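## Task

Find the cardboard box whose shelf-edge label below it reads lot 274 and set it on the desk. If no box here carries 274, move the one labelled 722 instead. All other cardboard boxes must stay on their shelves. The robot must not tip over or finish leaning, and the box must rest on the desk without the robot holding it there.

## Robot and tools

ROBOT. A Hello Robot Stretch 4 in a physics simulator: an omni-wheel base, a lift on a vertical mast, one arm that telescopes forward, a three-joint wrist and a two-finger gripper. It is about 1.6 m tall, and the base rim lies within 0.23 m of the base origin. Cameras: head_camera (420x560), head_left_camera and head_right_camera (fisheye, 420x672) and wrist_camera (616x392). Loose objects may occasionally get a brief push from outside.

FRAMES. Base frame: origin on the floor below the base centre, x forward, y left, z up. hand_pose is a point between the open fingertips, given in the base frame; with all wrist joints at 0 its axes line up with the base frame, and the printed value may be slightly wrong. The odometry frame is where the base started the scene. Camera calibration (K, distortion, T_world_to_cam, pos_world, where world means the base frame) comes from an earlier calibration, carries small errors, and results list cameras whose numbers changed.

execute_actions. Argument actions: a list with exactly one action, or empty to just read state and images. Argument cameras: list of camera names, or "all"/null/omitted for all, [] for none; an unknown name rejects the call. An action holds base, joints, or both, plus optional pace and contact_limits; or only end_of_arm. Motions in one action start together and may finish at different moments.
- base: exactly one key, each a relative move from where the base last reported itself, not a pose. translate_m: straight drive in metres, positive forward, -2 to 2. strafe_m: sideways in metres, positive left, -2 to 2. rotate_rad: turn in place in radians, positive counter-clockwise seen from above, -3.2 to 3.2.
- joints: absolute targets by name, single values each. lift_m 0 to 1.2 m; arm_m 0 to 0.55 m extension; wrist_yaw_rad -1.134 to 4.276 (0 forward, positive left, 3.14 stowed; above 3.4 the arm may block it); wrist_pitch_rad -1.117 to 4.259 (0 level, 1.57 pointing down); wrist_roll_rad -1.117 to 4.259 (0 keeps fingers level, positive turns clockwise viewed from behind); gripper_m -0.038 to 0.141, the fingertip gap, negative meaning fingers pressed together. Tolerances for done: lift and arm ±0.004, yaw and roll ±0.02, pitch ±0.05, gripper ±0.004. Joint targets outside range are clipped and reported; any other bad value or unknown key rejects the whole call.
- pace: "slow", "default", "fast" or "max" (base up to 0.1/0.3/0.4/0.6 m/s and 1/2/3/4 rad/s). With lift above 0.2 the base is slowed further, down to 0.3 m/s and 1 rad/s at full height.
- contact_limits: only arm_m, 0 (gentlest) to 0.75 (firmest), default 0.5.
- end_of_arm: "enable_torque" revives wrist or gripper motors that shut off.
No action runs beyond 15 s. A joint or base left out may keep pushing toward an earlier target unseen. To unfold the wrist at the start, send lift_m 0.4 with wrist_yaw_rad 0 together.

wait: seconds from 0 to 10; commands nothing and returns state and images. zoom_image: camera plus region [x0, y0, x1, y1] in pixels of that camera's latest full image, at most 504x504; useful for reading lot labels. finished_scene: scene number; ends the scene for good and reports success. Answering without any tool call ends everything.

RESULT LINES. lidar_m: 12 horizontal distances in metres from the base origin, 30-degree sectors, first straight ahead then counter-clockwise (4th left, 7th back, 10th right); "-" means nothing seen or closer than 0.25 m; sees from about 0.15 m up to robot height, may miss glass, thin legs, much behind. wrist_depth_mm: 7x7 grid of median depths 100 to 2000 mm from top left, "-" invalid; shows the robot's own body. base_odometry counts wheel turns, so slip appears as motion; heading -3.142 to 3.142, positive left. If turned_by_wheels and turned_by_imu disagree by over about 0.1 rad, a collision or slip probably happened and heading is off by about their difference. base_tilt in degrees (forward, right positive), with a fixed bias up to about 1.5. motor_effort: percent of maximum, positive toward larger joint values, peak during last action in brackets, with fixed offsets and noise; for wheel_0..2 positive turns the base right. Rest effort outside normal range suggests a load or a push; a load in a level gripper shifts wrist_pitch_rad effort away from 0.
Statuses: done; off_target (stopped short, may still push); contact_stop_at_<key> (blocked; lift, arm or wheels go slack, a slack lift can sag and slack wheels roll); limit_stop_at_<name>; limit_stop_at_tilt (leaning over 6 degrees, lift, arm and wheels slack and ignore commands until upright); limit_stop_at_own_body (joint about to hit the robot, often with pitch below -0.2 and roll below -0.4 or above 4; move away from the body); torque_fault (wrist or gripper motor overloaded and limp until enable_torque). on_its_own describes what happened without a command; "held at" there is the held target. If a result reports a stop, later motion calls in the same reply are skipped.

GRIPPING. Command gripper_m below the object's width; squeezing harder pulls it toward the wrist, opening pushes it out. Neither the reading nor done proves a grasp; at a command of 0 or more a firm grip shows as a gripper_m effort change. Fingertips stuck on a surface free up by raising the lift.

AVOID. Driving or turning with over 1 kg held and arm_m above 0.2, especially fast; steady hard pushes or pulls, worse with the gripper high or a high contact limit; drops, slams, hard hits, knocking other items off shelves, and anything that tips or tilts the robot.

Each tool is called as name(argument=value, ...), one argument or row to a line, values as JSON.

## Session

execute_actions(
  actions=[
    {"joints":{"lift_m":0.5,"wrist_yaw_rad":0,"gripper_m":0.135},"pace":"fast"},
  ],
)

Scene clock: 2.33 s.
base_odometry: x=+0.000 y=+0.000 heading=+0.000 (m, m, rad; odometry frame)
turned_by_wheels: +0.000 (rad since the last result)
turned_by_imu: +0.000 (rad since the last result)
base_tilt: forward=+0.2 right=+0.5 (deg)
lidar_m: 2.11 1.06 0.88 0.87 1.00 2.18 1.42 0.72 0.60 0.59 0.68 1.09
base_status: not commanded
joint_positions: lift_m=+0.500 arm_m=-0.001 wrist_yaw_rad=+0.000 wrist_pitch_rad=+0.018 wrist_roll_rad=-0.018 gripper_m=+0.135
joint_status: all done
motor_effort: lift_m=+23(21) arm_m=+0(0) wrist_yaw_rad=-1(7) wrist_pitch_rad=-5(5) wrist_roll_rad=+0(1) gripper_m=+1(7) wheel_0=+0(0) wheel_1=+0(0) wheel_2=+0(0) (%)
hand_pose: x=+0.4584 y=-0.0873 z=+0.6725 quat_wxyz=(+1.000, -0.009, +0.009, +0.000) (m; base frame)
wrist_depth_mm: 1983 - 1921 1921 1808 1708 1708 / - - 1983 1921 1863 1708 1661 / - - 1983 1863 1863 1756 1661 / - - 1983 1863 1863 1756 1708 / 1983 - - 1921 1808 1756 1708 / 1983 - 1983 1808 1756 1756 1661 / 1661 1537 1618 122 1618 1537 1618
pictures: head_camera, head_left_camera, head_right_camera, wrist_camera
camera_calibration (this result's frames):
wrist_camera: T_world_to_cam=[[0.0041863, -0.999932, 0.0108787, -0.101381], [0.00539463, -0.0108561, -0.999927, 0.731645], [0.999977, 0.00424468, 0.00534882, -0.23636], [0, 0, 0, 1]] pos_world=[0.232832, -0.0924281, 0.733959]
Images, in order (width x height): head_camera 420x560, head_left_camera 420x672, head_right_camera 420x672, wrist_camera 616x392.

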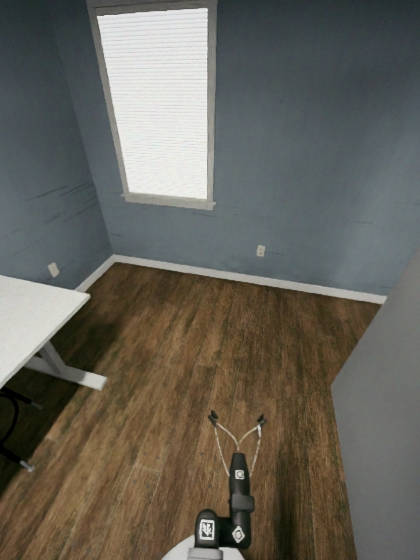

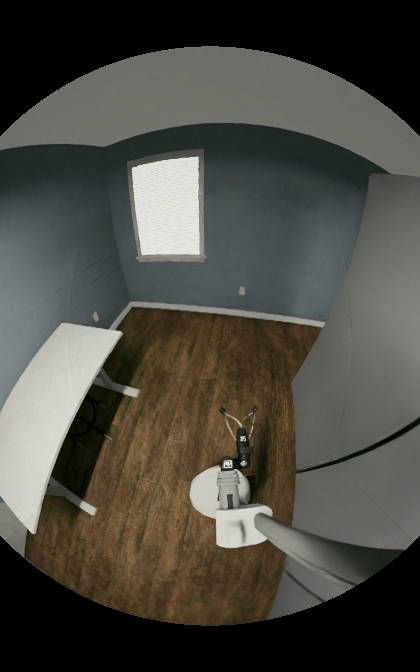

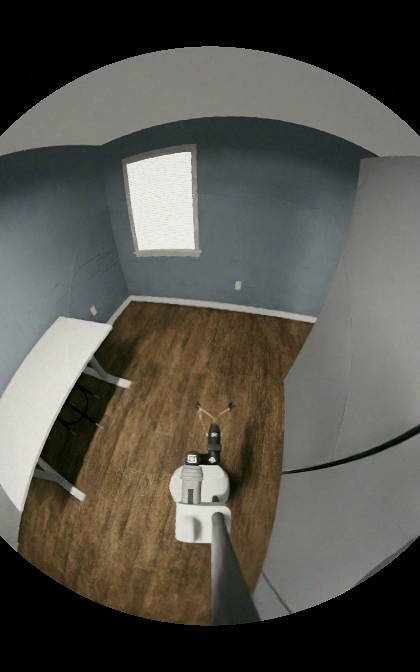

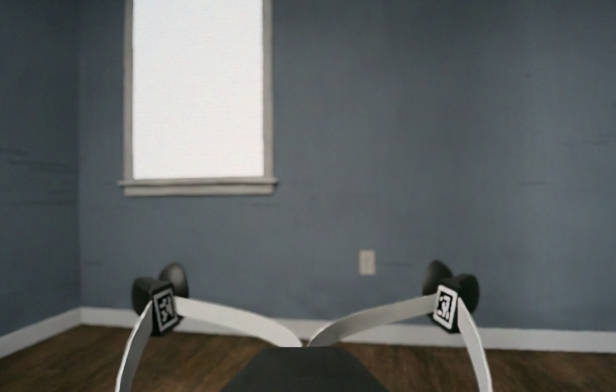

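Room axis is ~0.2 left. Turn to see the shelves behind.

execute_actions(
  actions=[
    {"base":{"rotate_rad":-2.94},"pace":"fast"},
  ],
  cameras=["head_camera","wrist_camera"],
)

Scene clock: 5.33 s.
base_odometry: x=+0.000 y=+0.000 heading=-2.939 (m, m, rad; odometry frame)
turned_by_wheels: -2.939 (rad since the last result)
turned_by_imu: -2.950 (rad since the last result)
base_tilt: forward=+0.0 right=+0.5 (deg)
lidar_m: 1.00 0.66 0.59 0.62 0.76 2.12 2.17 0.96 0.87 0.87 2.12 2.15
base_status: done
joint_positions: lift_m=+0.500 arm_m=-0.001 wrist_yaw_rad=+0.000 wrist_pitch_rad=+0.018 wrist_roll_rad=-0.018 gripper_m=+0.135
joint_status: not commanded
motor_effort: lift_m=+23(23) arm_m=+0(0) wrist_yaw_rad=+1(2) wrist_pitch_rad=-5(6) wrist_roll_rad=+2(1) gripper_m=-1(1) wheel_0=+4(10) wheel_1=+3(13) wheel_2=+3(9) (%)
hand_pose: x=+0.4583 y=-0.0875 z=+0.6726 quat_wxyz=(+1.000, -0.009, +0.009, +0.000) (m; base frame)
wrist_depth_mm: 597 741 1042 1661 - - 1708 / 591 750 1025 1618 - - 1921 / 585 750 1042 1618 - - 1808 / 585 750 1008 1661 - - 1921 / 585 732 1008 1618 - - 1863 / 591 661 931 1464 1921 1708 1808 / 580 715 960 122 1661 1576 1576
pictures: head_camera, wrist_camera
camera_calibration (this result's frames):
wrist_camera: T_world_to_cam=[[0.00357089, -0.999934, 0.0108787, -0.101277], [0.00538793, -0.0108594, -0.999927, 0.731699], [0.999979, 0.00362924, 0.0053488, -0.236379], [0, 0, 0, 1]] pos_world=[0.232793, -0.0924668, 0.734011]
Images, in order (width x height): head_camera 420x560, wrist_camera 616x392.

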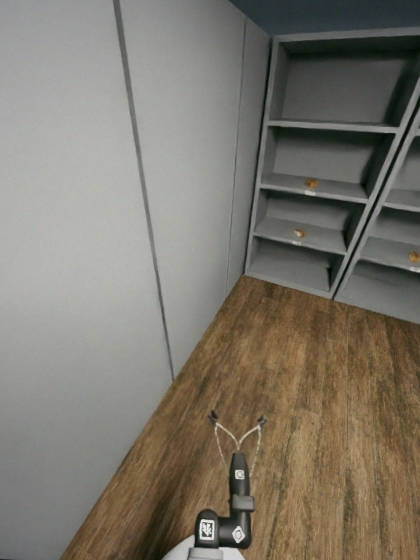

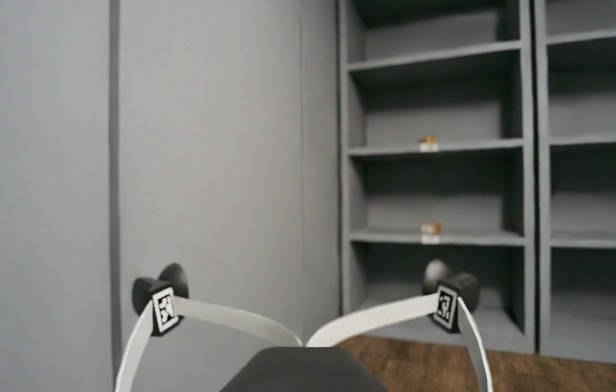

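Wrong way; correct by -0.45.

execute_actions(
  actions=[
    {"base":{"rotate_rad":-0.45},"pace":"fast"},
  ],
  cameras=[],
)

execute_actions(
  actions=[
    {"base":{"translate_m":0.95},"pace":"max"},
  ],
  cameras=["head_camera","wrist_camera"],
)

Scene clock: 7.97 s.
base_odometry: x=+0.000 y=+0.000 heading=+2.895 (m, m, rad; odometry frame)
turned_by_wheels: -0.449 (rad since the last result)
turned_by_imu: -0.451 (rad since the last result)
base_tilt: forward=+0.0 right=+0.4 (deg)
lidar_m: 2.14 0.93 0.64 0.59 0.62 0.85 2.10 2.14 0.92 0.85 0.90 2.23
base_status: done
joint_positions: lift_m=+0.500 arm_m=-0.001 wrist_yaw_rad=+0.000 wrist_pitch_rad=+0.018 wrist_roll_rad=-0.018 gripper_m=+0.135
joint_status: not commanded
motor_effort: lift_m=+23(23) arm_m=+0(0) wrist_yaw_rad=+0(1) wrist_pitch_rad=-5(5) wrist_roll_rad=+0(2) gripper_m=+0(0) wheel_0=+4(9) wheel_1=+3(10) wheel_2=+2(11) (%)
hand_pose: x=+0.4583 y=-0.0875 z=+0.6726 quat_wxyz=(+1.000, -0.009, +0.009, +0.000) (m; base frame)
wrist_depth_mm: 1098 1756 - - - - - / 1098 1708 - - - - - / 1118 1708 - - - - - / 1098 1708 - - - - - / 1138 1708 - - - - - / 1078 1397 1921 - - 1983 1983 / 1118 1430 1618 123 1576 1576 1661
pictures: none
No camera images: the call's "cameras" was empty. Leave "cameras" out to get every camera's image.

Scene clock: 11.30 s.
base_odometry: x=-0.921 y=+0.232 heading=+2.895 (m, m, rad; odometry frame)
turned_by_wheels: +0.000 (rad since the last result)
turned_by_imu: -0.002 (rad since the last result)
base_tilt: forward=+0.0 right=+0.5 (deg)
lidar_m: 1.18 1.01 0.69 0.65 0.69 0.90 3.07 1.26 0.88 0.91 1.63 1.29
base_status: done
joint_positions: lift_m=+0.500 arm_m=-0.001 wrist_yaw_rad=+0.000 wrist_pitch_rad=+0.018 wrist_roll_rad=-0.018 gripper_m=+0.135
joint_status: not commanded
motor_effort: lift_m=+22(23) arm_m=+0(0) wrist_yaw_rad=+1(0) wrist_pitch_rad=-5(5) wrist_roll_rad=+3(2) gripper_m=+1(0) wheel_0=+0(9) wheel_1=+0(10) wheel_2=+3(17) (%)
hand_pose: x=+0.4583 y=-0.0874 z=+0.6726 quat_wxyz=(+1.000, -0.009, +0.009, +0.000) (m; base frame)
wrist_depth_mm: 1078 1397 1397 1281 1464 1499 1366 / 1060 1366 1397 1281 1499 1464 1336 / 1078 1366 1397 1205 1499 1464 1255 / 1098 1397 1430 1430 1464 1499 1397 / 1060 1366 1366 1118 1308 1182 1255 / 1060 946 1430 1430 1464 1537 1366 / 1078 1336 1430 122 1397 1397 1308
pictures: head_camera, wrist_camera
camera_calibration (this result's frames):
wrist_camera: T_world_to_cam=[[0.00370792, -0.999934, 0.0108789, -0.101301], [0.00538917, -0.0108588, -0.999927, 0.731762], [0.999979, 0.00376627, 0.00534855, -0.23638], [0, 0, 0, 1]] pos_world=[0.232807, -0.0924582, 0.734075]
Images, in order (width x height): head_camera 420x560, wrist_camera 616x392.

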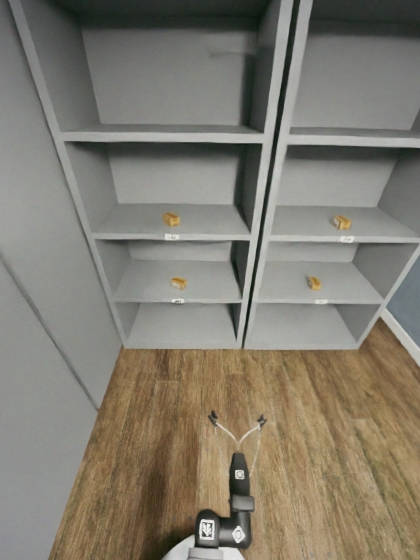

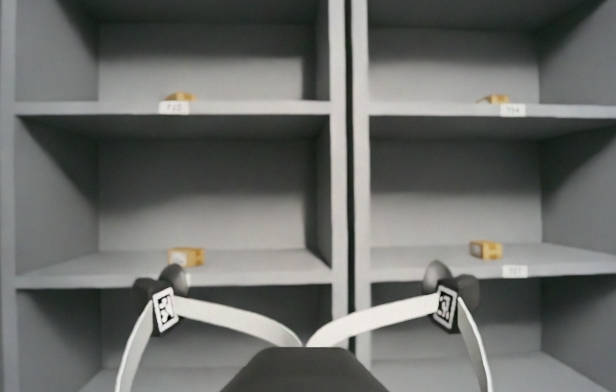

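execute_actions(
  actions=[
    {"base":{"translate_m":0.25},"joints":{"gripper_m":0.03},"pace":"fast"},
  ],
  cameras=["wrist_camera"],
)

Scene clock: 13.97 s.
base_odometry: x=-1.164 y=+0.293 heading=+2.896 (m, m, rad; odometry frame)
turned_by_wheels: +0.001 (rad since the last result)
turned_by_imu: +0.000 (rad since the last result)
base_tilt: forward=-0.1 right=+0.4 (deg)
lidar_m: 0.95 0.98 0.69 0.66 0.69 0.92 2.28 1.27 0.97 1.55 1.45 1.03
base_status: done
joint_positions: lift_m=+0.500 arm_m=-0.001 wrist_yaw_rad=+0.000 wrist_pitch_rad=+0.018 wrist_roll_rad=-0.018 gripper_m=+0.030
joint_status: all done
motor_effort: lift_m=+22(22) arm_m=+0(0) wrist_yaw_rad=+0(1) wrist_pitch_rad=-5(5) wrist_roll_rad=+3(2) gripper_m=-5(5) wheel_0=+3(8) wheel_1=+3(9) wheel_2=+1(12) (%)
hand_pose: x=+0.4583 y=-0.0874 z=+0.6726 quat_wxyz=(+1.000, -0.009, +0.009, +0.000) (m; base frame)
wrist_depth_mm: 1118 1160 1182 1205 1255 1255 1255 / 768 788 820 820 759 931 917 / 1098 1160 1160 1118 1042 1255 1255 / 1098 1182 1160 1205 1205 1205 1229 / 1078 1160 1160 1098 931 1255 1205 / 842 842 192 741 193 1229 1255 / 1118 1118 1160 122 759 1205 1255
pictures: wrist_camera
camera_calibration (this result's frames):
wrist_camera: T_world_to_cam=[[0.00377713, -0.999934, 0.0108789, -0.101313], [0.00539006, -0.0108585, -0.999927, 0.731762], [0.999978, 0.00383549, 0.00534869, -0.23638], [0, 0, 0, 1]] pos_world=[0.232814, -0.0924538, 0.734075]
Images, in order (width x height): wrist_camera 616x392.

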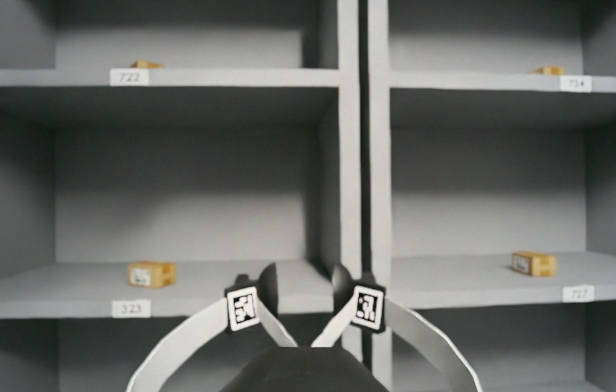

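execute_actions(
  actions=[
    {"base":{"rotate_rad":3.08},"pace":"max"},
  ],
  cameras=[],
)

execute_actions(
  actions=[
    {"base":{"translate_m":2.0},"pace":"max"},
  ],
  cameras=[],
)

execute_actions(
  actions=[
    {"base":{"translate_m":0.65},"pace":"max"},
  ],
  cameras=[],
)

execute_actions(
  actions=[
    {"base":{"rotate_rad":-1.57},"pace":"max"},
  ],
  cameras=["head_camera"],
)

Scene clock: 18.90 s.
base_odometry: x=-1.164 y=+0.293 heading=-0.308 (m, m, rad; odometry frame)
turned_by_wheels: +3.080 (rad since the last result)
turned_by_imu: +3.092 (rad since the last result)
base_tilt: forward=+0.1 right=+0.4 (deg)
lidar_m: 1.82 1.34 0.99 1.51 1.60 1.05 0.95 0.96 0.72 0.66 0.67 0.85
base_status: done
joint_positions: lift_m=+0.500 arm_m=-0.001 wrist_yaw_rad=+0.000 wrist_pitch_rad=+0.018 wrist_roll_rad=-0.018 gripper_m=+0.030
joint_status: not commanded
motor_effort: lift_m=+22(22) arm_m=-1(0) wrist_yaw_rad=+0(1) wrist_pitch_rad=-5(5) wrist_roll_rad=+3(2) gripper_m=-4(5) wheel_0=-2(10) wheel_1=-1(8) wheel_2=-1(18) (%)
hand_pose: x=+0.4584 y=-0.0873 z=+0.6727 quat_wxyz=(+1.000, -0.009, +0.009, +0.000) (m; base frame)
wrist_depth_mm: - - - - 1537 917 699 / - - - - 1537 946 683 / - - - - 1537 931 683 / - - - - 1537 931 691 / - - - - 1576 946 691 / - - 192 - 193 931 691 / 1661 1537 1618 122 1430 831 699
pictures: none
No camera images: the call's "cameras" was empty. Leave "cameras" out to get every camera's image.

Scene clock: 24.30 s.
base_odometry: x=+0.742 y=-0.313 heading=-0.308 (m, m, rad; odometry frame)
turned_by_wheels: +0.000 (rad since the last result)
turned_by_imu: -0.004 (rad since the last result)
base_tilt: forward=+0.0 right=+0.5 (deg)
lidar_m: 1.32 1.34 1.65 1.04 1.07 1.39 2.99 0.70 0.46 0.41 0.42 1.45
base_status: done
joint_positions: lift_m=+0.500 arm_m=-0.001 wrist_yaw_rad=+0.000 wrist_pitch_rad=+0.018 wrist_roll_rad=-0.018 gripper_m=+0.030
joint_status: not commanded
motor_effort: lift_m=+21(22) arm_m=+0(0) wrist_yaw_rad=-1(1) wrist_pitch_rad=-4(5) wrist_roll_rad=+2(1) gripper_m=-3(7) wheel_0=+2(9) wheel_1=+2(9) wheel_2=+1(17) (%)
hand_pose: x=+0.4584 y=-0.0874 z=+0.6727 quat_wxyz=(+1.000, -0.009, +0.009, +0.000) (m; base frame)
wrist_depth_mm: 1042 1078 1098 1118 1182 1205 1255 / 1025 1042 1098 1138 1160 1205 1281 / 1042 1060 1098 1160 1182 1229 1255 / 1025 1042 1078 1118 1160 1229 1281 / 1025 1060 1098 1118 1138 1229 1255 / 1025 1060 192 1118 193 1182 1281 / 1042 1060 1078 122 1160 1205 1281
pictures: none
No camera images: the call's "cameras" was empty. Leave "cameras" out to get every camera's image.

Scene clock: 27.07 s.
base_odometry: x=+1.362 y=-0.510 heading=-0.307 (m, m, rad; odometry frame)
turned_by_wheels: +0.000 (rad since the last result)
turned_by_imu: -0.002 (rad since the last result)
base_tilt: forward=-0.1 right=+0.4 (deg)
lidar_m: 0.67 0.69 0.86 1.72 1.30 1.46 - 0.57 0.46 0.85 1.15 0.75
base_status: done
joint_positions: lift_m=+0.500 arm_m=-0.001 wrist_yaw_rad=+0.000 wrist_pitch_rad=+0.018 wrist_roll_rad=-0.018 gripper_m=+0.030
joint_status: not commanded
motor_effort: lift_m=+22(22) arm_m=-1(1) wrist_yaw_rad=+0(1) wrist_pitch_rad=-4(5) wrist_roll_rad=+1(1) gripper_m=-3(4) wheel_0=+1(10) wheel_1=+2(10) wheel_2=+0(12) (%)
hand_pose: x=+0.4584 y=-0.0874 z=+0.6727 quat_wxyz=(+1.000, -0.009, +0.009, +0.000) (m; base frame)
wrist_depth_mm: 439 452 466 480 500 517 535 / 439 455 466 480 500 512 535 / 442 452 473 480 496 517 535 / 436 452 466 484 500 512 530 / 436 452 469 484 500 517 535 / 439 449 193 480 193 508 535 / 442 445 462 122 500 512 535
pictures: none
No camera images: the call's "cameras" was empty. Leave "cameras" out to get every camera's image.

Scene clock: 28.77 s.
base_odometry: x=+1.362 y=-0.510 heading=-1.877 (m, m, rad; odometry frame)
turned_by_wheels: -1.570 (rad since the last result)
turned_by_imu: -1.575 (rad since the last result)
base_tilt: forward=+0.0 right=+0.5 (deg)
lidar_m: 0.87 1.14 0.73 0.68 0.67 0.87 1.86 1.29 1.44 2.59 0.57 0.45
base_status: done
joint_positions: lift_m=+0.500 arm_m=-0.001 wrist_yaw_rad=+0.000 wrist_pitch_rad=+0.018 wrist_roll_rad=-0.018 gripper_m=+0.030
joint_status: not commanded
motor_effort: lift_m=+22(22) arm_m=+0(1) wrist_yaw_rad=+0(2) wrist_pitch_rad=-5(5) wrist_roll_rad=+2(2) gripper_m=-3(4) wheel_0=+3(10) wheel_1=+0(13) wheel_2=+1(11) (%)
hand_pose: x=+0.4584 y=-0.0874 z=+0.6727 quat_wxyz=(+1.000, -0.009, +0.009, +0.000) (m; base frame)
wrist_depth_mm: 1397 1537 1576 1661 559 340 259 / 1430 1499 1576 1618 564 343 260 / 1430 1576 1576 1618 564 345 262 / 1430 1537 1537 1661 569 347 263 / 1366 1499 1537 1618 574 347 263 / 1397 1499 193 1537 193 345 264 / 1397 1499 1537 122 525 312 262
pictures: head_camera
Images, in order (width x height): head_camera 420x560.

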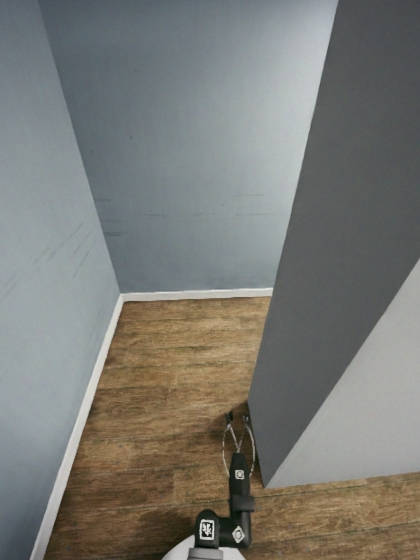

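execute_actions(
  actions=[
    {"base":{"rotate_rad":0.125},"pace":"fast"},
  ],
  cameras=[],
)

execute_actions(
  actions=[
    {"base":{"strafe_m":0.27},"pace":"fast"},
  ],
  cameras=[],
)

execute_actions(
  actions=[
    {"base":{"translate_m":1.42},"joints":{"wrist_yaw_rad":-1.0},"pace":"max"},
  ],
  cameras=[],
)

execute_actions(
  actions=[
    {"base":{"rotate_rad":-1.57},"pace":"fast"},
  ],
  cameras=["head_camera"],
)

Scene clock: 31.60 s.
base_odometry: x=+1.362 y=-0.510 heading=-1.753 (m, m, rad; odometry frame)
turned_by_wheels: +0.124 (rad since the last result)
turned_by_imu: +0.125 (rad since the last result)
base_tilt: forward=+0.0 right=+0.4 (deg)
lidar_m: 1.80 0.99 0.72 0.67 0.71 0.99 1.93 1.24 1.64 1.35 0.50 0.47
base_status: done
joint_positions: lift_m=+0.500 arm_m=-0.001 wrist_yaw_rad=+0.000 wrist_pitch_rad=+0.018 wrist_roll_rad=-0.018 gripper_m=+0.030
joint_status: not commanded
motor_effort: lift_m=+22(22) arm_m=+0(0) wrist_yaw_rad=+0(1) wrist_pitch_rad=-5(5) wrist_roll_rad=+1(0) gripper_m=-4(4) wheel_0=-2(6) wheel_1=-2(9) wheel_2=-2(7) (%)
hand_pose: x=+0.4584 y=-0.0874 z=+0.6727 quat_wxyz=(+1.000, -0.009, +0.009, +0.000) (m; base frame)
wrist_depth_mm: 1138 1576 1576 1576 1576 477 343 / 1118 1537 1618 1576 1618 480 345 / 1138 1618 1618 1537 1576 484 340 / 1160 1576 1618 1537 1661 488 342 / 1138 1576 1618 1576 1576 488 342 / 1118 1537 192 1537 193 492 351 / 1078 1430 1618 122 1499 427 351
pictures: none
No camera images: the call's "cameras" was empty. Leave "cameras" out to get every camera's image.

Scene clock: 33.40 s.
base_odometry: x=+1.628 y=-0.559 heading=-1.753 (m, m, rad; odometry frame)
turned_by_wheels: +0.000 (rad since the last result)
turned_by_imu: +0.001 (rad since the last result)
base_tilt: forward=-0.1 right=+0.5 (deg)
lidar_m: 1.64 0.59 0.43 0.40 0.42 0.60 1.51 1.41 1.65 1.36 0.67 0.86
base_status: done
joint_positions: lift_m=+0.500 arm_m=-0.001 wrist_yaw_rad=+0.000 wrist_pitch_rad=+0.018 wrist_roll_rad=-0.018 gripper_m=+0.030
joint_status: not commanded
motor_effort: lift_m=+22(22) arm_m=+0(0) wrist_yaw_rad=+0(1) wrist_pitch_rad=-6(5) wrist_roll_rad=+2(1) gripper_m=-5(4) wheel_0=+2(13) wheel_1=-2(13) wheel_2=+0(1) (%)
hand_pose: x=+0.4584 y=-0.0874 z=+0.6727 quat_wxyz=(+1.000, -0.009, +0.009, +0.000) (m; base frame)
wrist_depth_mm: 732 1098 1618 1576 1576 1618 1661 / 741 1098 1576 1618 1576 1618 1576 / 732 1098 1661 1576 1576 1618 1618 / 741 1078 1576 1618 1576 1618 1618 / 732 1078 1618 1576 1576 1537 1576 / 732 1078 192 1576 194 1618 1576 / 715 931 1576 122 1499 1499 1537
pictures: none
No camera images: the call's "cameras" was empty. Leave "cameras" out to get every camera's image.

Scene clock: 37.67 s.
base_odometry: x=+1.371 y=-1.955 heading=-1.753 (m, m, rad; odometry frame)
turned_by_wheels: +0.000 (rad since the last result)
turned_by_imu: -0.003 (rad since the last result)
base_tilt: forward=+0.0 right=+0.5 (deg)
lidar_m: 0.36 0.40 0.43 0.41 0.42 0.61 1.72 0.87 0.87 1.58 0.56 0.40
base_status: done
joint_positions: lift_m=+0.500 arm_m=-0.001 wrist_yaw_rad=-1.000 wrist_pitch_rad=+0.019 wrist_roll_rad=-0.018 gripper_m=+0.030
joint_status: all done
motor_effort: lift_m=+22(22) arm_m=-1(0) wrist_yaw_rad=+0(5) wrist_pitch_rad=-6(5) wrist_roll_rad=+3(1) gripper_m=-4(4) wheel_0=+1(10) wheel_1=+2(10) wheel_2=+1(10) (%)
hand_pose: x=+0.2522 y=-0.2899 z=+0.6727 quat_wxyz=(+0.878, -0.003, +0.012, -0.479) (m; base frame)
wrist_depth_mm: 236 286 370 517 842 - - / 236 287 366 512 831 - - / 237 286 370 512 831 - - / 236 285 364 508 831 - - / 235 286 366 508 820 - - / 236 286 192 459 193 1983 - / 236 267 349 122 759 1499 1618
pictures: none
No camera images: the call's "cameras" was empty. Leave "cameras" out to get every camera's image.

Scene clock: 39.40 s.
base_odometry: x=+1.371 y=-1.955 heading=+2.961 (m, m, rad; odometry frame)
turned_by_wheels: -1.569 (rad since the last result)
turned_by_imu: -1.575 (rad since the last result)
base_tilt: forward=+0.1 right=+0.4 (deg)
lidar_m: 1.53 0.56 0.40 0.38 0.39 0.43 0.40 0.43 0.59 1.64 0.84 0.87
base_status: done
joint_positions: lift_m=+0.500 arm_m=-0.001 wrist_yaw_rad=-1.000 wrist_pitch_rad=+0.019 wrist_roll_rad=-0.018 gripper_m=+0.030
joint_status: not commanded
motor_effort: lift_m=+22(22) arm_m=+0(1) wrist_yaw_rad=-1(1) wrist_pitch_rad=-4(6) wrist_roll_rad=+4(3) gripper_m=-4(3) wheel_0=+3(10) wheel_1=+3(14) wheel_2=+1(9) (%)
hand_pose: x=+0.2523 y=-0.2899 z=+0.6727 quat_wxyz=(+0.878, -0.003, +0.012, -0.479) (m; base frame)
wrist_depth_mm: 1229 1366 1281 878 - - - / 1205 1366 741 878 - - - / 1182 1366 1025 891 - - - / 1205 1430 1336 878 - - - / 1182 1281 976 878 - - - / 1205 1308 191 788 193 - - / 1182 1281 1281 122 1499 1499 1618
pictures: head_camera
Images, in order (width x height): head_camera 420x560.

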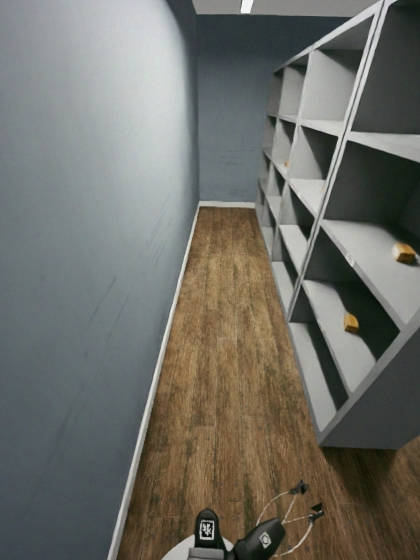

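execute_actions(
  actions=[
    {"base":{"translate_m":0.75},"joints":{"lift_m":0.58},"pace":"fast"},
  ],
  cameras=["wrist_camera"],
)

execute_actions(
  actions=[
    {"base":{"translate_m":0.88},"pace":"fast"},
  ],
  cameras=["wrist_camera"],
)

execute_actions(
  actions=[
    {"base":{"translate_m":0.88},"pace":"fast"},
  ],
  cameras=["wrist_camera"],
)

execute_actions(
  actions=[
    {"base":{"translate_m":0.88},"pace":"fast"},
  ],
  cameras=["wrist_camera"],
)

Scene clock: 45.30 s.
base_odometry: x=+0.633 y=-1.821 heading=+2.962 (m, m, rad; odometry frame)
turned_by_wheels: +0.001 (rad since the last result)
turned_by_imu: -0.001 (rad since the last result)
base_tilt: forward=+0.0 right=+0.5 (deg)
lidar_m: 1.56 0.56 0.40 0.37 0.40 0.56 1.17 1.20 1.64 0.58 0.62 0.85
base_status: done
joint_positions: lift_m=+0.580 arm_m=-0.001 wrist_yaw_rad=-1.000 wrist_pitch_rad=+0.018 wrist_roll_rad=-0.018 gripper_m=+0.030
joint_status: all done
motor_effort: lift_m=+23(25) arm_m=-1(1) wrist_yaw_rad=+0(1) wrist_pitch_rad=-5(6) wrist_roll_rad=+2(3) gripper_m=-4(6) wheel_0=+2(9) wheel_1=+3(9) wheel_2=+2(9) (%)
hand_pose: x=+0.2522 y=-0.2899 z=+0.7525 quat_wxyz=(+0.878, -0.003, +0.012, -0.479) (m; base frame)
wrist_depth_mm: 1281 1255 809 1078 976 866 788 / 1366 1537 809 960 591 492 466 / 1281 1098 768 946 946 842 778 / 1366 1537 798 1078 991 878 788 / 1366 1537 798 1078 991 866 788 / 1281 960 192 778 193 842 788 / 1336 1499 759 122 574 569 609
pictures: wrist_camera
camera_calibration (this result's frames):
wrist_camera: T_world_to_cam=[[-0.839376, -0.543442, 0.0108792, 0.0410941], [-0.00622437, -0.0104037, -0.999927, 0.813617], [0.543515, -0.839383, 0.00535007, -0.159273], [0, 0, 0, 1]] pos_world=[0.126125, -0.102894, 0.813962]
Images, in order (width x height): wrist_camera 616x392.

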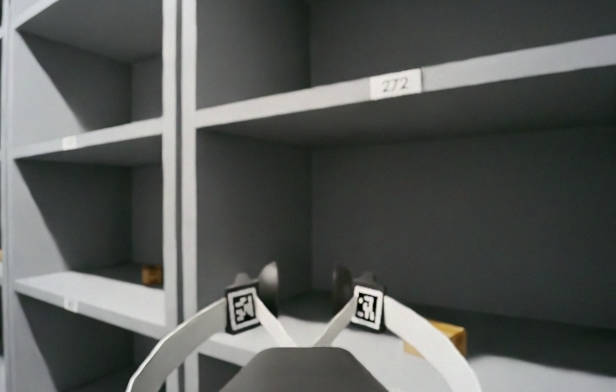

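Scene clock: 48.77 s.
base_odometry: x=-0.233 y=-1.664 heading=+2.962 (m, m, rad; odometry frame)
turned_by_wheels: +0.000 (rad since the last result)
turned_by_imu: -0.002 (rad since the last result)
base_tilt: forward=-0.1 right=+0.4 (deg)
lidar_m: 1.57 0.54 0.41 0.38 0.40 0.55 1.57 0.87 0.61 0.58 0.62 0.86
base_status: done
joint_positions: lift_m=+0.580 arm_m=-0.001 wrist_yaw_rad=-1.000 wrist_pitch_rad=+0.018 wrist_roll_rad=-0.018 gripper_m=+0.030
joint_status: not commanded
motor_effort: lift_m=+23(23) arm_m=-1(1) wrist_yaw_rad=+0(1) wrist_pitch_rad=-5(5) wrist_roll_rad=+2(2) gripper_m=-3(4) wheel_0=+3(10) wheel_1=+3(9) wheel_2=+0(15) (%)
hand_pose: x=+0.2522 y=-0.2899 z=+0.7525 quat_wxyz=(+0.878, -0.003, +0.012, -0.479) (m; base frame)
wrist_depth_mm: 1281 1205 866 1118 991 878 778 / 1397 1537 866 1042 549 477 469 / 1336 917 820 931 946 842 788 / 1397 1537 891 1118 991 866 788 / 1366 1576 878 1098 976 878 798 / 1336 931 193 778 193 842 778 / 1366 1499 723 122 569 564 615
pictures: wrist_camera
camera_calibration (this result's frames):
wrist_camera: T_world_to_cam=[[-0.83937, -0.543452, 0.0108793, 0.0410929], [-0.00622431, -0.0104038, -0.999927, 0.813618], [0.543525, -0.839376, 0.00535002, -0.159275], [0, 0, 0, 1]] pos_world=[0.126126, -0.102895, 0.813963]
Images, in order (width x height): wrist_camera 616x392.

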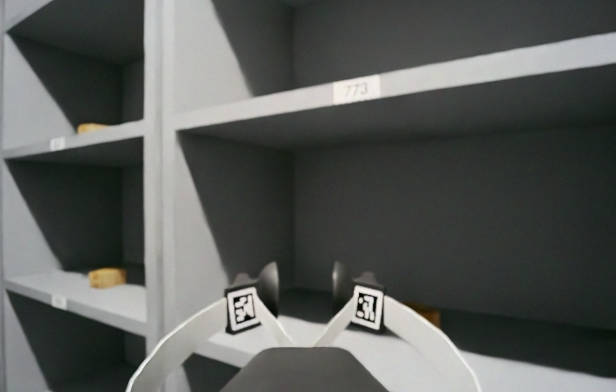

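Scene clock: 52.23 s.
base_odometry: x=-1.099 y=-1.507 heading=+2.963 (m, m, rad; odometry frame)
turned_by_wheels: +0.000 (rad since the last result)
turned_by_imu: -0.002 (rad since the last result)
base_tilt: forward=+0.1 right=+0.5 (deg)
lidar_m: 1.61 0.57 0.42 0.37 0.40 0.58 1.58 0.86 0.62 0.58 0.60 0.83
base_status: done
joint_positions: lift_m=+0.580 arm_m=-0.001 wrist_yaw_rad=-1.000 wrist_pitch_rad=+0.018 wrist_roll_rad=-0.018 gripper_m=+0.030
joint_status: not commanded
motor_effort: lift_m=+23(23) arm_m=-1(1) wrist_yaw_rad=-1(0) wrist_pitch_rad=-6(5) wrist_roll_rad=+3(1) gripper_m=-6(4) wheel_0=+1(9) wheel_1=+1(8) wheel_2=+3(13) (%)
hand_pose: x=+0.2522 y=-0.2899 z=+0.7525 quat_wxyz=(+0.878, -0.003, +0.012, -0.479) (m; base frame)
wrist_depth_mm: 1281 842 976 1118 991 854 768 / 1499 842 931 634 544 477 473 / 1366 831 891 931 946 831 778 / 1464 854 976 1118 976 866 778 / 1397 831 960 1118 991 866 778 / 1366 842 192 778 193 842 768 / 1430 831 707 122 574 564 621
pictures: wrist_camera
camera_calibration (this result's frames):
wrist_camera: T_world_to_cam=[[-0.839371, -0.54345, 0.0108792, 0.0410931], [-0.00622432, -0.0104037, -0.999927, 0.813619], [0.543523, -0.839377, 0.00534998, -0.159275], [0, 0, 0, 1]] pos_world=[0.126126, -0.102895, 0.813965]
Images, in order (width x height): wrist_camera 616x392.

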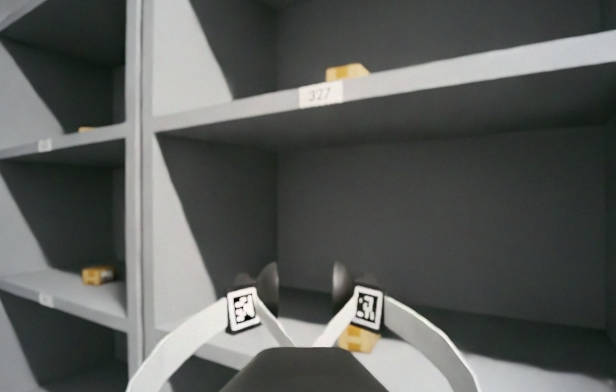

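Scene clock: 55.73 s.
base_odometry: x=-1.964 y=-1.350 heading=+2.963 (m, m, rad; odometry frame)
turned_by_wheels: +0.000 (rad since the last result)
turned_by_imu: -0.002 (rad since the last result)
base_tilt: forward=+0.0 right=+0.4 (deg)
lidar_m: 0.90 0.59 0.43 0.39 0.43 0.59 1.63 0.85 0.61 0.57 0.58 0.83
base_status: done
joint_positions: lift_m=+0.580 arm_m=-0.001 wrist_yaw_rad=-1.000 wrist_pitch_rad=+0.018 wrist_roll_rad=-0.018 gripper_m=+0.030
joint_status: not commanded
motor_effort: lift_m=+23(23) arm_m=-1(1) wrist_yaw_rad=-2(1) wrist_pitch_rad=-5(5) wrist_roll_rad=+3(1) gripper_m=-5(2) wheel_0=+1(10) wheel_1=+1(9) wheel_2=+0(15) (%)
hand_pose: x=+0.2522 y=-0.2899 z=+0.7525 quat_wxyz=(+0.878, -0.003, +0.012, -0.479) (m; base frame)
wrist_depth_mm: 715 842 1060 1098 976 854 621 / 715 842 1008 1025 525 469 469 / 715 820 917 931 931 820 768 / 715 842 1060 1098 976 866 778 / 723 854 1060 1118 960 866 788 / 715 820 192 707 193 820 759 / 715 820 715 122 574 564 597
pictures: wrist_camera
camera_calibration (this result's frames):
wrist_camera: T_world_to_cam=[[-0.839371, -0.543449, 0.0108793, 0.0410931], [-0.00622441, -0.0104038, -0.999927, 0.81362], [0.543523, -0.839378, 0.00534997, -0.159275], [0, 0, 0, 1]] pos_world=[0.126126, -0.102895, 0.813965]
Images, in order (width x height): wrist_camera 616x392.

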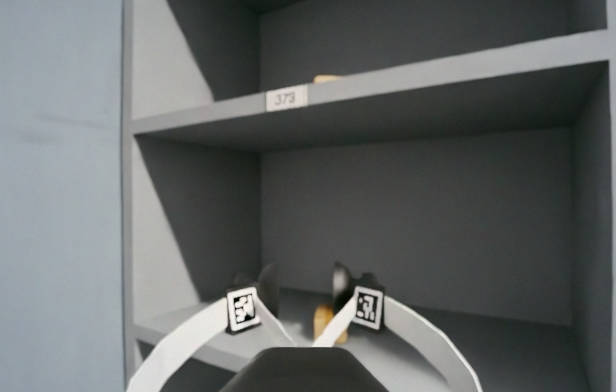

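Now lower labels on the way back.

execute_actions(
  actions=[
    {"joints":{"lift_m":0.25},"pace":"fast"},
  ],
  cameras=["wrist_camera"],
)

execute_actions(
  actions=[
    {"base":{"translate_m":-0.92},"pace":"max"},
  ],
  cameras=["wrist_camera"],
)

execute_actions(
  actions=[
    {"base":{"translate_m":-0.92},"pace":"max"},
  ],
  cameras=["wrist_camera"],
)

execute_actions(
  actions=[
    {"base":{"translate_m":-0.92},"pace":"max"},
  ],
  cameras=["wrist_camera"],
)

Scene clock: 59.43 s.
base_odometry: x=-1.964 y=-1.350 heading=+2.963 (m, m, rad; odometry frame)
turned_by_wheels: +0.000 (rad since the last result)
turned_by_imu: +0.000 (rad since the last result)
base_tilt: forward=+0.1 right=+0.4 (deg)
lidar_m: 0.91 0.59 0.43 0.39 0.42 0.59 1.62 0.83 0.61 0.58 0.59 0.81
base_status: not commanded
joint_positions: lift_m=+0.250 arm_m=-0.001 wrist_yaw_rad=-1.000 wrist_pitch_rad=+0.018 wrist_roll_rad=-0.018 gripper_m=+0.030
joint_status: all done
motor_effort: lift_m=+14(20) arm_m=+0(1) wrist_yaw_rad=+0(0) wrist_pitch_rad=-5(5) wrist_roll_rad=+0(3) gripper_m=-3(2) wheel_0=+1(0) wheel_1=+1(1) wheel_2=+0(0) (%)
hand_pose: x=+0.2522 y=-0.2899 z=+0.4233 quat_wxyz=(+0.878, -0.003, +0.012, -0.479) (m; base frame)
wrist_depth_mm: 723 842 976 1025 960 866 778 / 723 842 1078 1118 976 854 768 / 715 842 1060 1118 946 842 759 / 715 820 991 1060 931 842 591 / 723 842 1042 1118 976 866 768 / 715 831 193 1078 193 866 768 / 715 798 891 122 842 809 788
pictures: wrist_camera
camera_calibration (this result's frames):
wrist_camera: T_world_to_cam=[[-0.839372, -0.543449, 0.0108793, 0.0446756], [-0.00621408, -0.0104198, -0.999926, 0.484354], [0.543523, -0.839377, 0.00536901, -0.157521], [0, 0, 0, 1]] pos_world=[0.126125, -0.102894, 0.484678]
Images, in order (width x height): wrist_camera 616x392.

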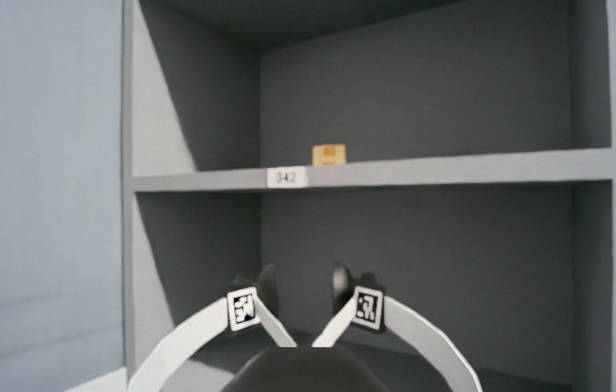

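Scene clock: 62.50 s.
base_odometry: x=-1.059 y=-1.514 heading=+2.963 (m, m, rad; odometry frame)
turned_by_wheels: +0.000 (rad since the last result)
turned_by_imu: +0.003 (rad since the last result)
base_tilt: forward=+0.1 right=+0.5 (deg)
lidar_m: 1.63 0.56 0.41 0.38 0.41 0.57 1.59 0.86 0.62 0.57 0.61 0.83
base_status: done
joint_positions: lift_m=+0.250 arm_m=-0.001 wrist_yaw_rad=-1.000 wrist_pitch_rad=+0.019 wrist_roll_rad=-0.018 gripper_m=+0.030
joint_status: not commanded
motor_effort: lift_m=+16(16) arm_m=-1(0) wrist_yaw_rad=+0(0) wrist_pitch_rad=-5(6) wrist_roll_rad=+2(2) gripper_m=-3(3) wheel_0=-1(9) wheel_1=-1(10) wheel_2=-1(15) (%)
hand_pose: x=+0.2522 y=-0.2899 z=+0.4231 quat_wxyz=(+0.878, -0.003, +0.012, -0.479) (m; base frame)
wrist_depth_mm: 1160 866 946 1008 946 854 788 / 1397 854 1008 1098 976 878 788 / 1499 878 1025 1138 960 854 778 / 1430 878 946 1098 946 854 741 / 1499 854 1025 1118 991 854 788 / 1366 854 192 1118 193 866 788 / 1042 854 891 122 831 831 788
pictures: wrist_camera
camera_calibration (this result's frames):
wrist_camera: T_world_to_cam=[[-0.839388, -0.543424, 0.0108792, 0.0446798], [-0.00624135, -0.0103776, -0.999927, 0.484239], [0.543497, -0.839394, 0.00531914, -0.157495], [0, 0, 0, 1]] pos_world=[0.126124, -0.102895, 0.484555]
Images, in order (width x height): wrist_camera 616x392.

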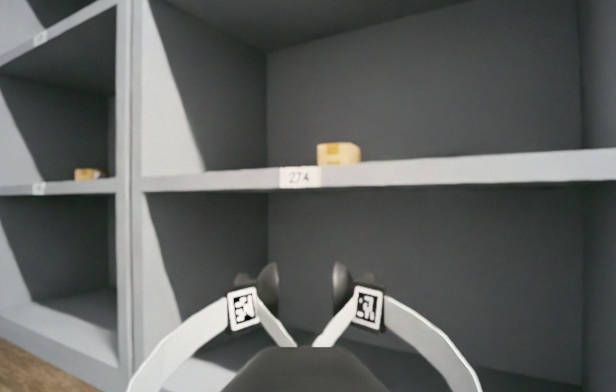

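Scene clock: 65.57 s.
base_odometry: x=-0.154 y=-1.679 heading=+2.962 (m, m, rad; odometry frame)
turned_by_wheels: +0.000 (rad since the last result)
turned_by_imu: +0.002 (rad since the last result)
base_tilt: forward=+0.0 right=+0.3 (deg)
lidar_m: 1.59 0.56 0.40 0.38 0.41 0.56 1.58 0.88 0.63 0.59 0.62 0.85
base_status: done
joint_positions: lift_m=+0.250 arm_m=-0.001 wrist_yaw_rad=-1.000 wrist_pitch_rad=+0.019 wrist_roll_rad=-0.018 gripper_m=+0.030
joint_status: not commanded
motor_effort: lift_m=+16(16) arm_m=-1(1) wrist_yaw_rad=+0(0) wrist_pitch_rad=-5(5) wrist_roll_rad=+1(1) gripper_m=-4(6) wheel_0=+0(9) wheel_1=-1(10) wheel_2=-3(13) (%)
hand_pose: x=+0.2522 y=-0.2899 z=+0.4231 quat_wxyz=(+0.878, -0.003, +0.012, -0.479) (m; base frame)
wrist_depth_mm: 1182 878 960 1008 960 866 788 / 1430 866 1008 1138 976 866 798 / 1464 854 1008 1118 946 854 778 / 1397 866 917 1098 960 842 778 / 1464 866 1008 1160 991 866 788 / 1366 854 192 1118 194 878 788 / 1042 842 891 122 831 820 788
pictures: wrist_camera
camera_calibration (this result's frames):
wrist_camera: T_world_to_cam=[[-0.83939, -0.543421, 0.0108791, 0.0446804], [-0.00625365, -0.0103586, -0.999927, 0.484218], [0.543494, -0.839397, 0.00529651, -0.157484], [0, 0, 0, 1]] pos_world=[0.126124, -0.102896, 0.484531]
Images, in order (width x height): wrist_camera 616x392.

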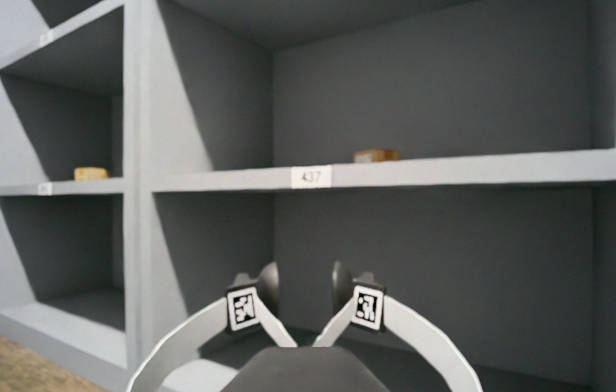

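Scene clock: 68.63 s.
base_odometry: x=+0.751 y=-1.843 heading=+2.962 (m, m, rad; odometry frame)
turned_by_wheels: -0.001 (rad since the last result)
turned_by_imu: +0.002 (rad since the last result)
base_tilt: forward=+0.1 right=+0.5 (deg)
lidar_m: 1.57 0.57 0.40 0.37 0.40 0.55 1.05 1.10 1.47 0.58 0.63 0.86
base_status: done
joint_positions: lift_m=+0.250 arm_m=-0.001 wrist_yaw_rad=-1.000 wrist_pitch_rad=+0.019 wrist_roll_rad=-0.018 gripper_m=+0.030
joint_status: not commanded
motor_effort: lift_m=+16(16) arm_m=-1(1) wrist_yaw_rad=-1(0) wrist_pitch_rad=-5(4) wrist_roll_rad=+3(1) gripper_m=-5(5) wheel_0=-3(8) wheel_1=-3(11) wheel_2=-2(18) (%)
hand_pose: x=+0.2522 y=-0.2899 z=+0.4231 quat_wxyz=(+0.878, -0.003, +0.012, -0.479) (m; base frame)
wrist_depth_mm: 1255 891 946 1042 946 878 798 / 1336 866 960 1138 1008 878 798 / 1499 878 976 1138 946 842 788 / 1464 878 878 1098 946 854 768 / 1430 854 946 1138 1008 891 809 / 1336 1138 191 1118 193 866 798 / 1025 904 878 122 831 831 809
pictures: wrist_camera
camera_calibration (this result's frames):
wrist_camera: T_world_to_cam=[[-0.839395, -0.543413, 0.0108791, 0.0446814], [-0.00625541, -0.010356, -0.999927, 0.484203], [0.543486, -0.839402, 0.00529346, -0.157482], [0, 0, 0, 1]] pos_world=[0.126123, -0.102895, 0.484515]
Images, in order (width x height): wrist_camera 616x392.

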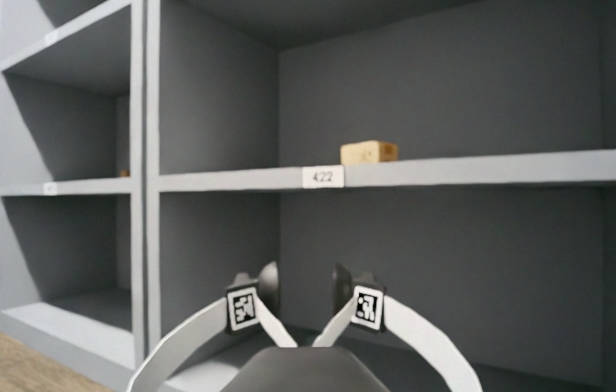

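execute_actions(
  actions=[
    {"base":{"translate_m":2.0},"pace":"max"},
  ],
  cameras=[],
)

execute_actions(
  actions=[
    {"base":{"translate_m":0.38},"joints":{"lift_m":0.5,"gripper_m":0.135},"pace":"max"},
  ],
  cameras=[],
)

execute_actions(
  actions=[
    {"base":{"rotate_rad":-1.57},"joints":{"wrist_yaw_rad":0,"wrist_pitch_rad":0.4},"pace":"fast"},
  ],
  cameras=[],
)

execute_actions(
  actions=[
    {"joints":{"arm_m":0.2}},
  ],
  cameras=["wrist_camera"],
)

Scene clock: 76.73 s.
base_odometry: x=-1.217 y=-1.486 heading=+2.962 (m, m, rad; odometry frame)
turned_by_wheels: +0.000 (rad since the last result)
turned_by_imu: -0.004 (rad since the last result)
base_tilt: forward=+0.0 right=+0.4 (deg)
lidar_m: 1.68 0.60 0.41 0.39 0.41 0.59 1.59 0.85 0.61 0.58 0.58 0.84
base_status: done
joint_positions: lift_m=+0.250 arm_m=-0.001 wrist_yaw_rad=-1.000 wrist_pitch_rad=+0.019 wrist_roll_rad=-0.018 gripper_m=+0.030
joint_status: not commanded
motor_effort: lift_m=+16(16) arm_m=+0(1) wrist_yaw_rad=-2(0) wrist_pitch_rad=-6(6) wrist_roll_rad=+4(1) gripper_m=-3(4) wheel_0=+1(10) wheel_1=+2(10) wheel_2=+2(16) (%)
hand_pose: x=+0.2522 y=-0.2899 z=+0.4231 quat_wxyz=(+0.878, -0.003, +0.012, -0.479) (m; base frame)
wrist_depth_mm: 1138 946 820 1008 976 854 788 / 1336 1397 798 1078 976 854 778 / 1366 1576 809 1060 960 842 768 / 1336 1182 732 1008 946 831 759 / 1336 1537 798 1060 976 854 768 / 1229 1229 193 991 193 854 768 / 1025 891 768 122 854 820 768
pictures: none
No camera images: the call's "cameras" was empty. Leave "cameras" out to get every camera's image.

Scene clock: 78.77 s.
base_odometry: x=-1.591 y=-1.418 heading=+2.962 (m, m, rad; odometry frame)
turned_by_wheels: +0.000 (rad since the last result)
turned_by_imu: +0.000 (rad since the last result)
base_tilt: forward=+0.0 right=+0.3 (deg)
lidar_m: 1.30 0.57 0.43 0.39 0.43 0.60 1.62 0.84 0.60 0.57 0.60 0.82
base_status: done
joint_positions: lift_m=+0.500 arm_m=-0.001 wrist_yaw_rad=-1.000 wrist_pitch_rad=+0.018 wrist_roll_rad=-0.018 gripper_m=+0.135
joint_status: all done
motor_effort: lift_m=+23(30) arm_m=+0(1) wrist_yaw_rad=+0(0) wrist_pitch_rad=-5(6) wrist_roll_rad=+2(1) gripper_m=-1(4) wheel_0=+1(10) wheel_1=+1(8) wheel_2=+2(16) (%)
hand_pose: x=+0.2522 y=-0.2899 z=+0.6726 quat_wxyz=(+0.878, -0.003, +0.012, -0.479) (m; base frame)
wrist_depth_mm: 1042 1205 1255 574 521 484 500 / 1008 1160 732 574 609 741 732 / 1025 1182 1205 580 640 866 778 / 1042 1205 1281 569 640 854 768 / 1008 1160 1205 574 627 854 778 / 1025 854 750 574 535 544 640 / 1008 1182 1281 122 521 462 439
pictures: none
No camera images: the call's "cameras" was empty. Leave "cameras" out to get every camera's image.

Scene clock: 80.50 s.
base_odometry: x=-1.591 y=-1.418 heading=+1.393 (m, m, rad; odometry frame)
turned_by_wheels: -1.569 (rad since the last result)
turned_by_imu: -1.575 (rad since the last result)
base_tilt: forward=-0.1 right=+0.4 (deg)
lidar_m: 0.57 0.60 0.81 1.30 0.60 0.43 0.41 0.41 0.59 1.58 0.83 0.60
base_status: done
joint_positions: lift_m=+0.500 arm_m=-0.001 wrist_yaw_rad=+0.000 wrist_pitch_rad=+0.402 wrist_roll_rad=-0.018 gripper_m=+0.135
joint_status: all done
motor_effort: lift_m=+23(22) arm_m=-1(1) wrist_yaw_rad=+0(6) wrist_pitch_rad=-4(6) wrist_roll_rad=+2(2) gripper_m=+0(0) wheel_0=+4(10) wheel_1=+2(13) wheel_2=+1(10) (%)
hand_pose: x=+0.4354 y=-0.0875 z=+0.5651 quat_wxyz=(+0.980, -0.009, +0.200, +0.002) (m; base frame)
wrist_depth_mm: 615 723 715 732 723 723 574 / 609 759 768 768 768 759 585 / 603 759 750 741 741 732 580 / 473 466 473 462 462 462 459 / 389 392 392 394 399 699 535 / 603 732 878 960 878 691 591 / 585 768 788 122 798 741 585
pictures: none
No camera images: the call's "cameras" was empty. Leave "cameras" out to get every camera's image.

Scene clock: 82.20 s.
base_odometry: x=-1.591 y=-1.418 heading=+1.393 (m, m, rad; odometry frame)
turned_by_wheels: +0.000 (rad since the last result)
turned_by_imu: +0.000 (rad since the last result)
base_tilt: forward=-0.1 right=+0.5 (deg)
lidar_m: 0.57 0.60 0.83 1.30 0.62 0.41 0.40 0.43 0.58 1.58 0.84 0.59
base_status: not commanded
joint_positions: lift_m=+0.500 arm_m=+0.199 wrist_yaw_rad=+0.000 wrist_pitch_rad=+0.402 wrist_roll_rad=-0.018 gripper_m=+0.135
joint_status: all done
motor_effort: lift_m=+23(22) arm_m=+6(4) wrist_yaw_rad=+0(0) wrist_pitch_rad=-4(4) wrist_roll_rad=+0(1) gripper_m=+0(1) wheel_0=+4(4) wheel_1=+2(2) wheel_2=+1(1) (%)
hand_pose: x=+0.6353 y=-0.0874 z=+0.5651 quat_wxyz=(+0.980, -0.009, +0.200, +0.002) (m; base frame)
wrist_depth_mm: 539 539 544 544 539 554 544 / 559 574 569 574 585 585 569 / 597 603 597 603 603 603 580 / 469 462 462 353 459 455 452 / 336 336 336 287 332 330 327 / 262 242 240 263 240 238 257 / 217 211 216 123 214 211 218
pictures: wrist_camera
camera_calibration (this result's frames):
wrist_camera: T_world_to_cam=[[0.00762435, -0.999933, 0.00869469, -0.102009], [-0.369122, -0.0108952, -0.929317, 0.821243], [0.92935, 0.00387604, -0.36918, -0.156228], [0, 0, 0, 1]] pos_world=[0.449107, -0.0924492, 0.706406]
Images, in order (width x height): wrist_camera 616x392.

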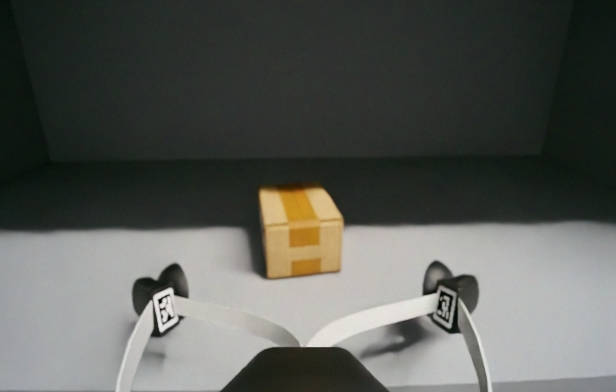

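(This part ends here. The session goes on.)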